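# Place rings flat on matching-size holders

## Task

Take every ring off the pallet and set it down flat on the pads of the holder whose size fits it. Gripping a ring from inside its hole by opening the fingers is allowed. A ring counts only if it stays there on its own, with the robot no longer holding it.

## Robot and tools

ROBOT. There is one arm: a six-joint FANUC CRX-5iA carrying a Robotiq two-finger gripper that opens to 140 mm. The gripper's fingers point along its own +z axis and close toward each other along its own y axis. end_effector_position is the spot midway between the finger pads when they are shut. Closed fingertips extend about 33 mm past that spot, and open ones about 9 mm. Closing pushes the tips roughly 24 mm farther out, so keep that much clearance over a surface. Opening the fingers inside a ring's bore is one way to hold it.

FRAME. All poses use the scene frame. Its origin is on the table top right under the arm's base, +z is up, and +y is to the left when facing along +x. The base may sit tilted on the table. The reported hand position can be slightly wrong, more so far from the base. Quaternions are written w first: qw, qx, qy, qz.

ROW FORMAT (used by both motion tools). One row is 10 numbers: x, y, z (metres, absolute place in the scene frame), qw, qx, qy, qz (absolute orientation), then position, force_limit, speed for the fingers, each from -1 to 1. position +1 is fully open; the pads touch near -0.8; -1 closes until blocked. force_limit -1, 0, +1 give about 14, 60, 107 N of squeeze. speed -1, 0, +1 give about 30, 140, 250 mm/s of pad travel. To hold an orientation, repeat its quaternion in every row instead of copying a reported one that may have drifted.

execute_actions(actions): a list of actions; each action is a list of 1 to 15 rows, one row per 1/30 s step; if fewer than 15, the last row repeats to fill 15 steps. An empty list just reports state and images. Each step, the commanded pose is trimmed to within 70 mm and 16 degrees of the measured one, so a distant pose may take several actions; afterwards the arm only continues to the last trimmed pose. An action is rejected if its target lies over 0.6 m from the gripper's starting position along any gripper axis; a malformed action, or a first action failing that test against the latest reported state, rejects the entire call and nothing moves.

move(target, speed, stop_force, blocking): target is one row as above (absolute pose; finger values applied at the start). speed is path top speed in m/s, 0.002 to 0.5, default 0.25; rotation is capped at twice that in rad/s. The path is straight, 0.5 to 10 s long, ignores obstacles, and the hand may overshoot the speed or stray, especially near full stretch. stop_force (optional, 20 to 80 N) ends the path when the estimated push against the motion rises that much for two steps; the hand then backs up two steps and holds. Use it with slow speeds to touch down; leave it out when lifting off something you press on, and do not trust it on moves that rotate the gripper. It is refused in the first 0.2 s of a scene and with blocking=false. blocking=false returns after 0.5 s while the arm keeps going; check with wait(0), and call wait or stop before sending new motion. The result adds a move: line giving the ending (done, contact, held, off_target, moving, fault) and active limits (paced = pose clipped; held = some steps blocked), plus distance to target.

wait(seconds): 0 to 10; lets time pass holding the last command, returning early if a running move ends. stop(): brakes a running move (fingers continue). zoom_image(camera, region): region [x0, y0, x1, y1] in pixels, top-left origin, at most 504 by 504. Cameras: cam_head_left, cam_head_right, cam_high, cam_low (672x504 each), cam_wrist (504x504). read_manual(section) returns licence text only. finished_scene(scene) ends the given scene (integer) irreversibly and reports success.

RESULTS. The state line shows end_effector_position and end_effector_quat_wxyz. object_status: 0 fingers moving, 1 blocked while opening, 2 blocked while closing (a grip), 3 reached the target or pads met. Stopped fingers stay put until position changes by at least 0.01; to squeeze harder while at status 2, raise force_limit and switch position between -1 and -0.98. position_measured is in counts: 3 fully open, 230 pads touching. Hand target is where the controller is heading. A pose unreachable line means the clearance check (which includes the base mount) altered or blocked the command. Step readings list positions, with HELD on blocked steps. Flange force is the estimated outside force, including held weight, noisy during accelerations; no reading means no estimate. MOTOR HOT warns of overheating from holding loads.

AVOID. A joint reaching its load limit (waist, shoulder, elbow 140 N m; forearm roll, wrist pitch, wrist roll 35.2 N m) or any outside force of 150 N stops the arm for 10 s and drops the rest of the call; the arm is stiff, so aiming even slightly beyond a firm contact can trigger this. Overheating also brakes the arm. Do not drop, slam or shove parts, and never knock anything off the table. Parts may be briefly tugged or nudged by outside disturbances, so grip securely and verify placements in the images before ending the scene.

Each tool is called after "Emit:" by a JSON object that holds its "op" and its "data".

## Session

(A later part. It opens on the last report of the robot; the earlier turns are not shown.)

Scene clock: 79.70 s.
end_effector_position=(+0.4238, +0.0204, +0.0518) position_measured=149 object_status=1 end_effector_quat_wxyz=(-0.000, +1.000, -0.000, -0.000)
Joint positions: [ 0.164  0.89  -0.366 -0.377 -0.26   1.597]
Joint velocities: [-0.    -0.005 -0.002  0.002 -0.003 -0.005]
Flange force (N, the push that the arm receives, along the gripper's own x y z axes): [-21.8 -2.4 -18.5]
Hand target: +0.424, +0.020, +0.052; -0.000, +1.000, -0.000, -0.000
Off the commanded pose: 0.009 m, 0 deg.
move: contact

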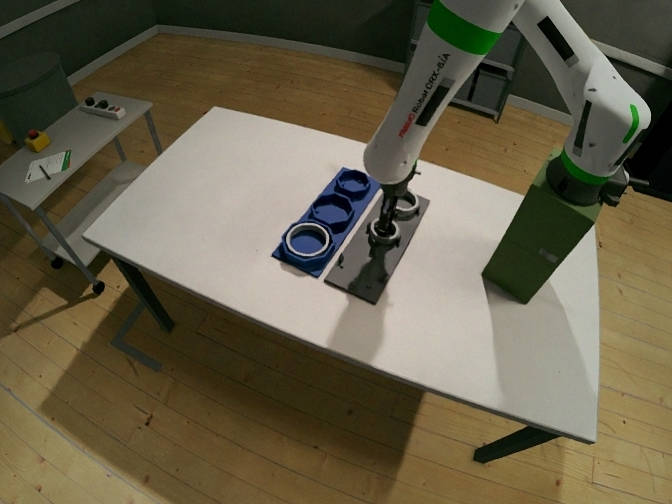

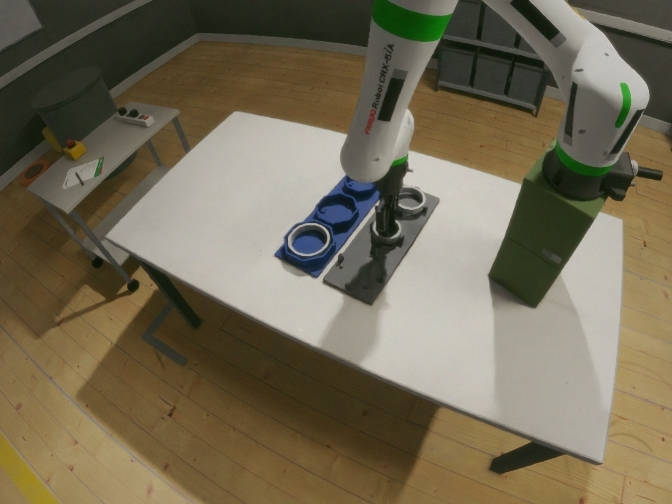

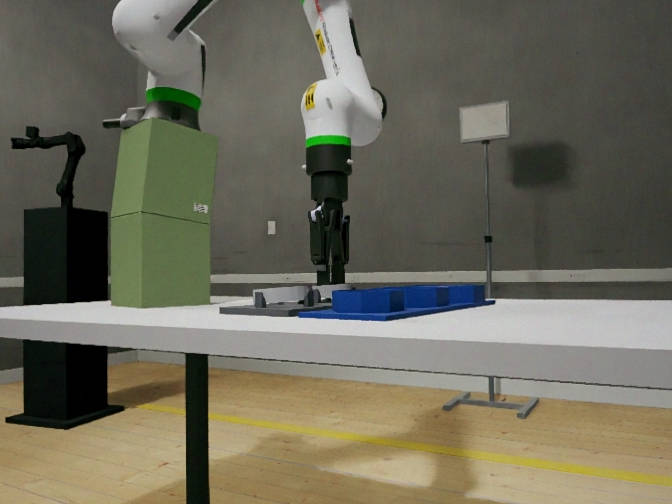

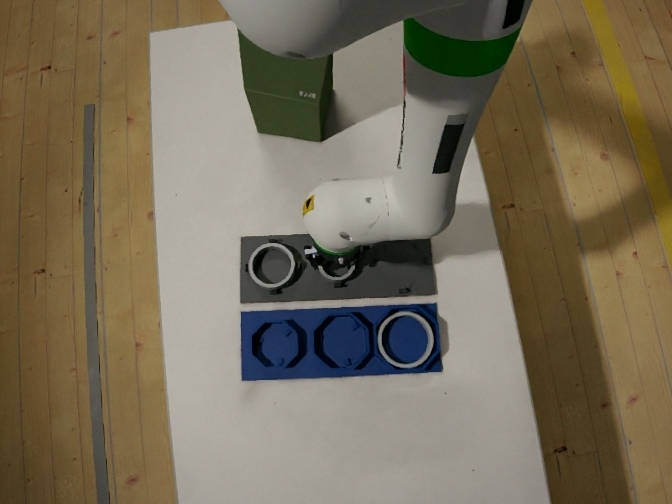

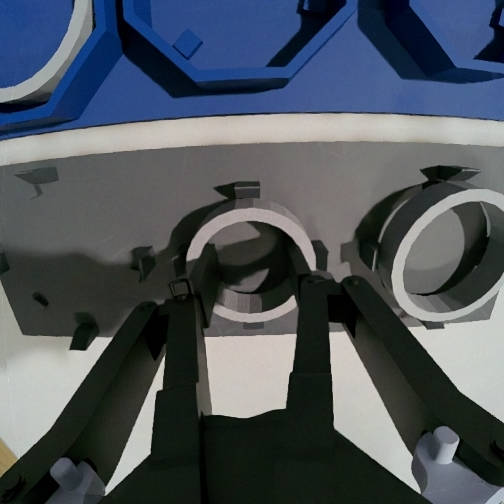

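Same contact on the +x side. Shifting -x by 3 mm, then pressing down.

Emit:
{"op": "move", "data": {"target": [0.421,0.0205,0.0525,0,1,0,0,1,0.3,-0.5], "speed": 0.008}}

Emit:
{"op": "move", "data": {"target": [0.421,0.0205,0.043,0,1,0,0,1,0.3,-0.5], "speed": 0.006, "stop_force": 30}}

Scene clock: 82.57 s.
end_effector_position=(+0.4210, +0.0205, +0.0525) position_measured=149 object_status=1 end_effector_quat_wxyz=(-0.000, +1.000, +0.000, +0.000)
Joint positions: [ 0.165  0.887 -0.373 -0.381 -0.256  1.601]
Joint velocities: [-0.001  0.001 -0.001  0.    -0.     0.001]
Flange force (N, the push that the arm receives, along the gripper's own x y z axes): [4.5 -0.6 4.1]
Hand target: +0.421, +0.021, +0.053; +0.000, +1.000, -0.000, +0.000
Off the commanded pose: 0.000 m, 0 deg.
move: done

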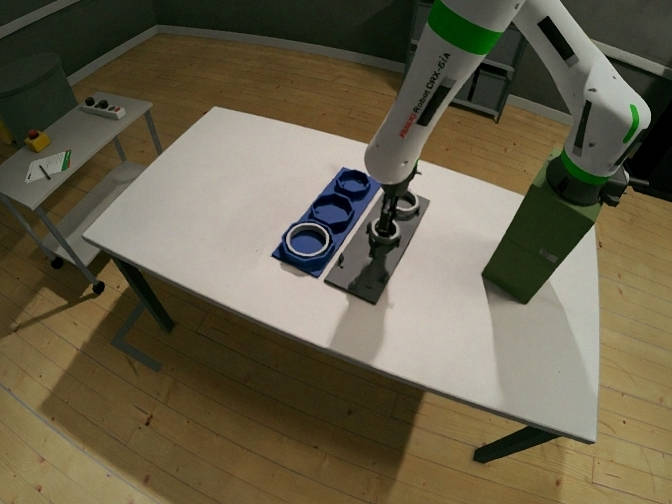

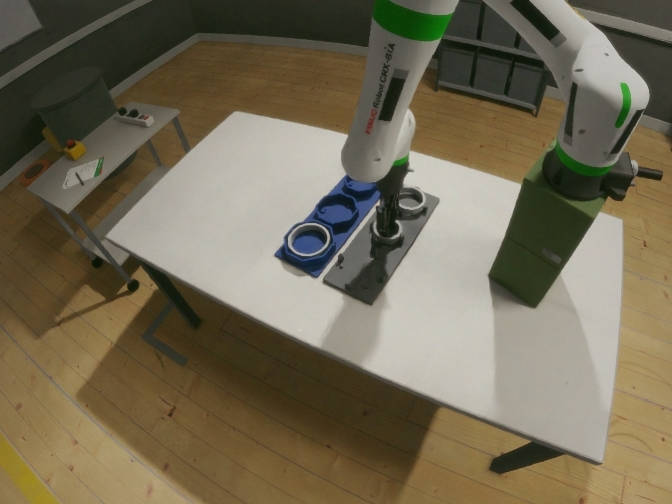

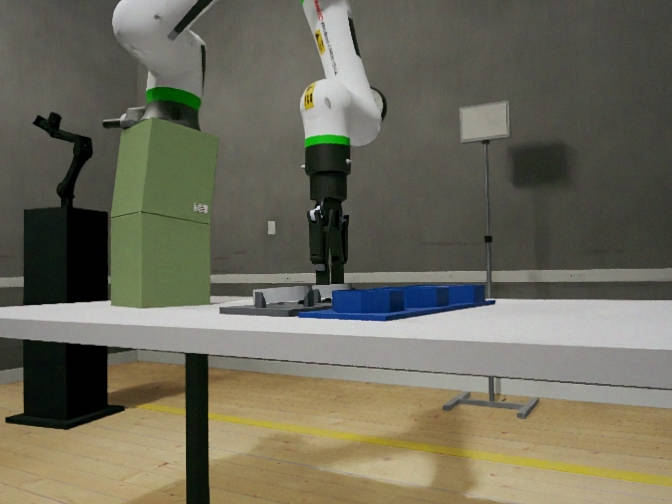

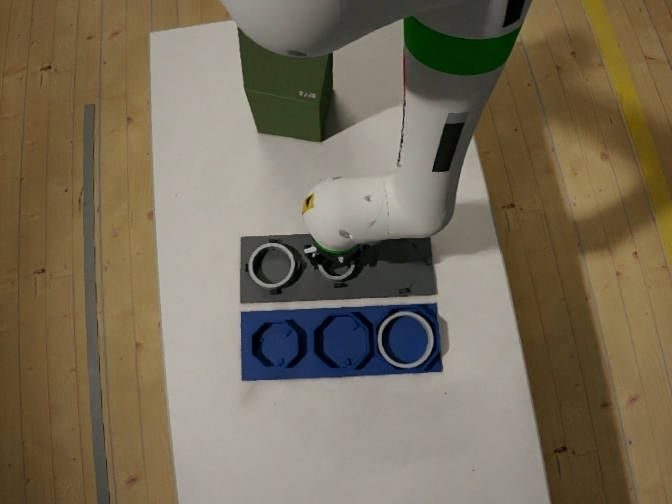

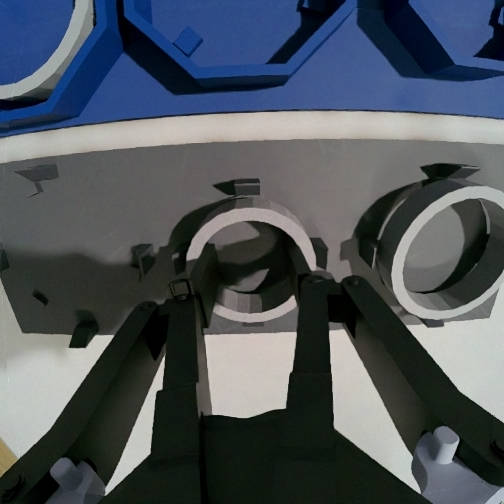

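Scene clock: 83.47 s.
end_effector_position=(+0.4209, +0.0205, +0.0489) position_measured=149 object_status=1 end_effector_quat_wxyz=(-0.000, +1.000, -0.000, +0.000)
Joint positions: [ 0.166  0.896 -0.367 -0.387 -0.253  1.606]
Joint velocities: [ 0.    -0.004 -0.001  0.002 -0.003 -0.003]
Flange force (N, the push that the arm receives, along the gripper's own x y z axes): [17.5 1.2 -4.4]
Hand target: +0.421, +0.021, +0.049; -0.000, +1.000, +0.000, +0.000
Off the commanded pose: 0.006 m, 0 deg.
move: contact

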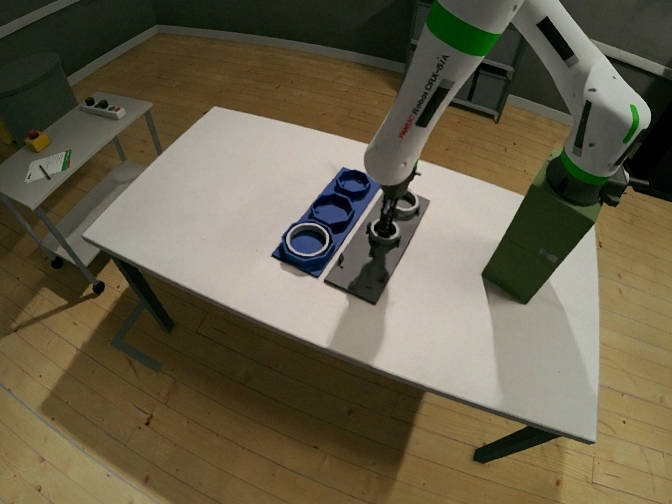

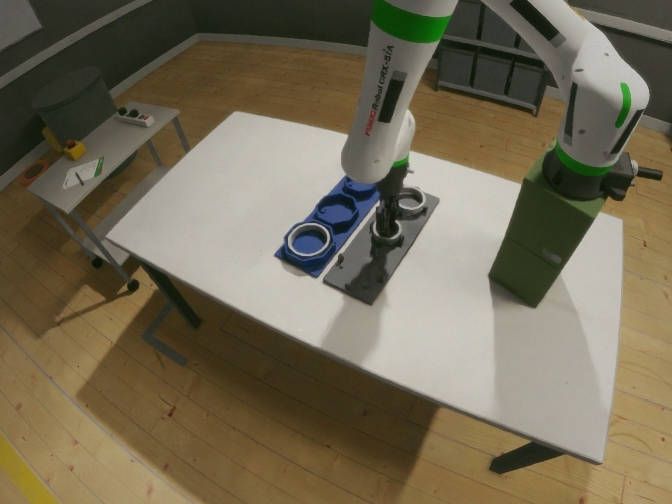

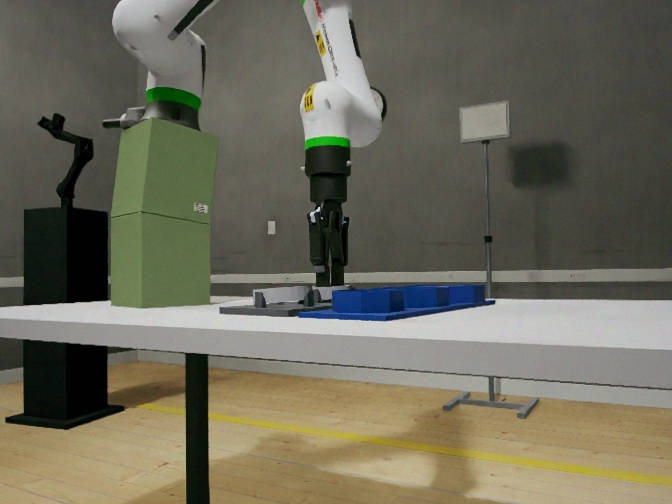

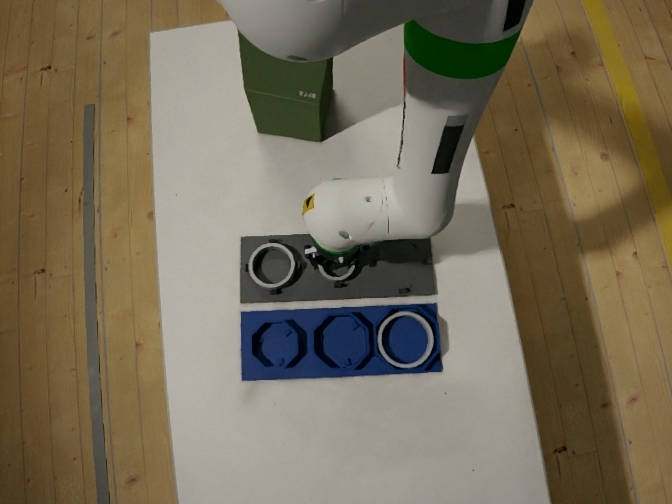

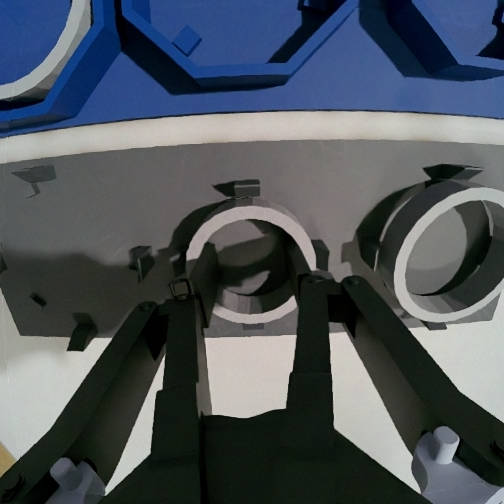

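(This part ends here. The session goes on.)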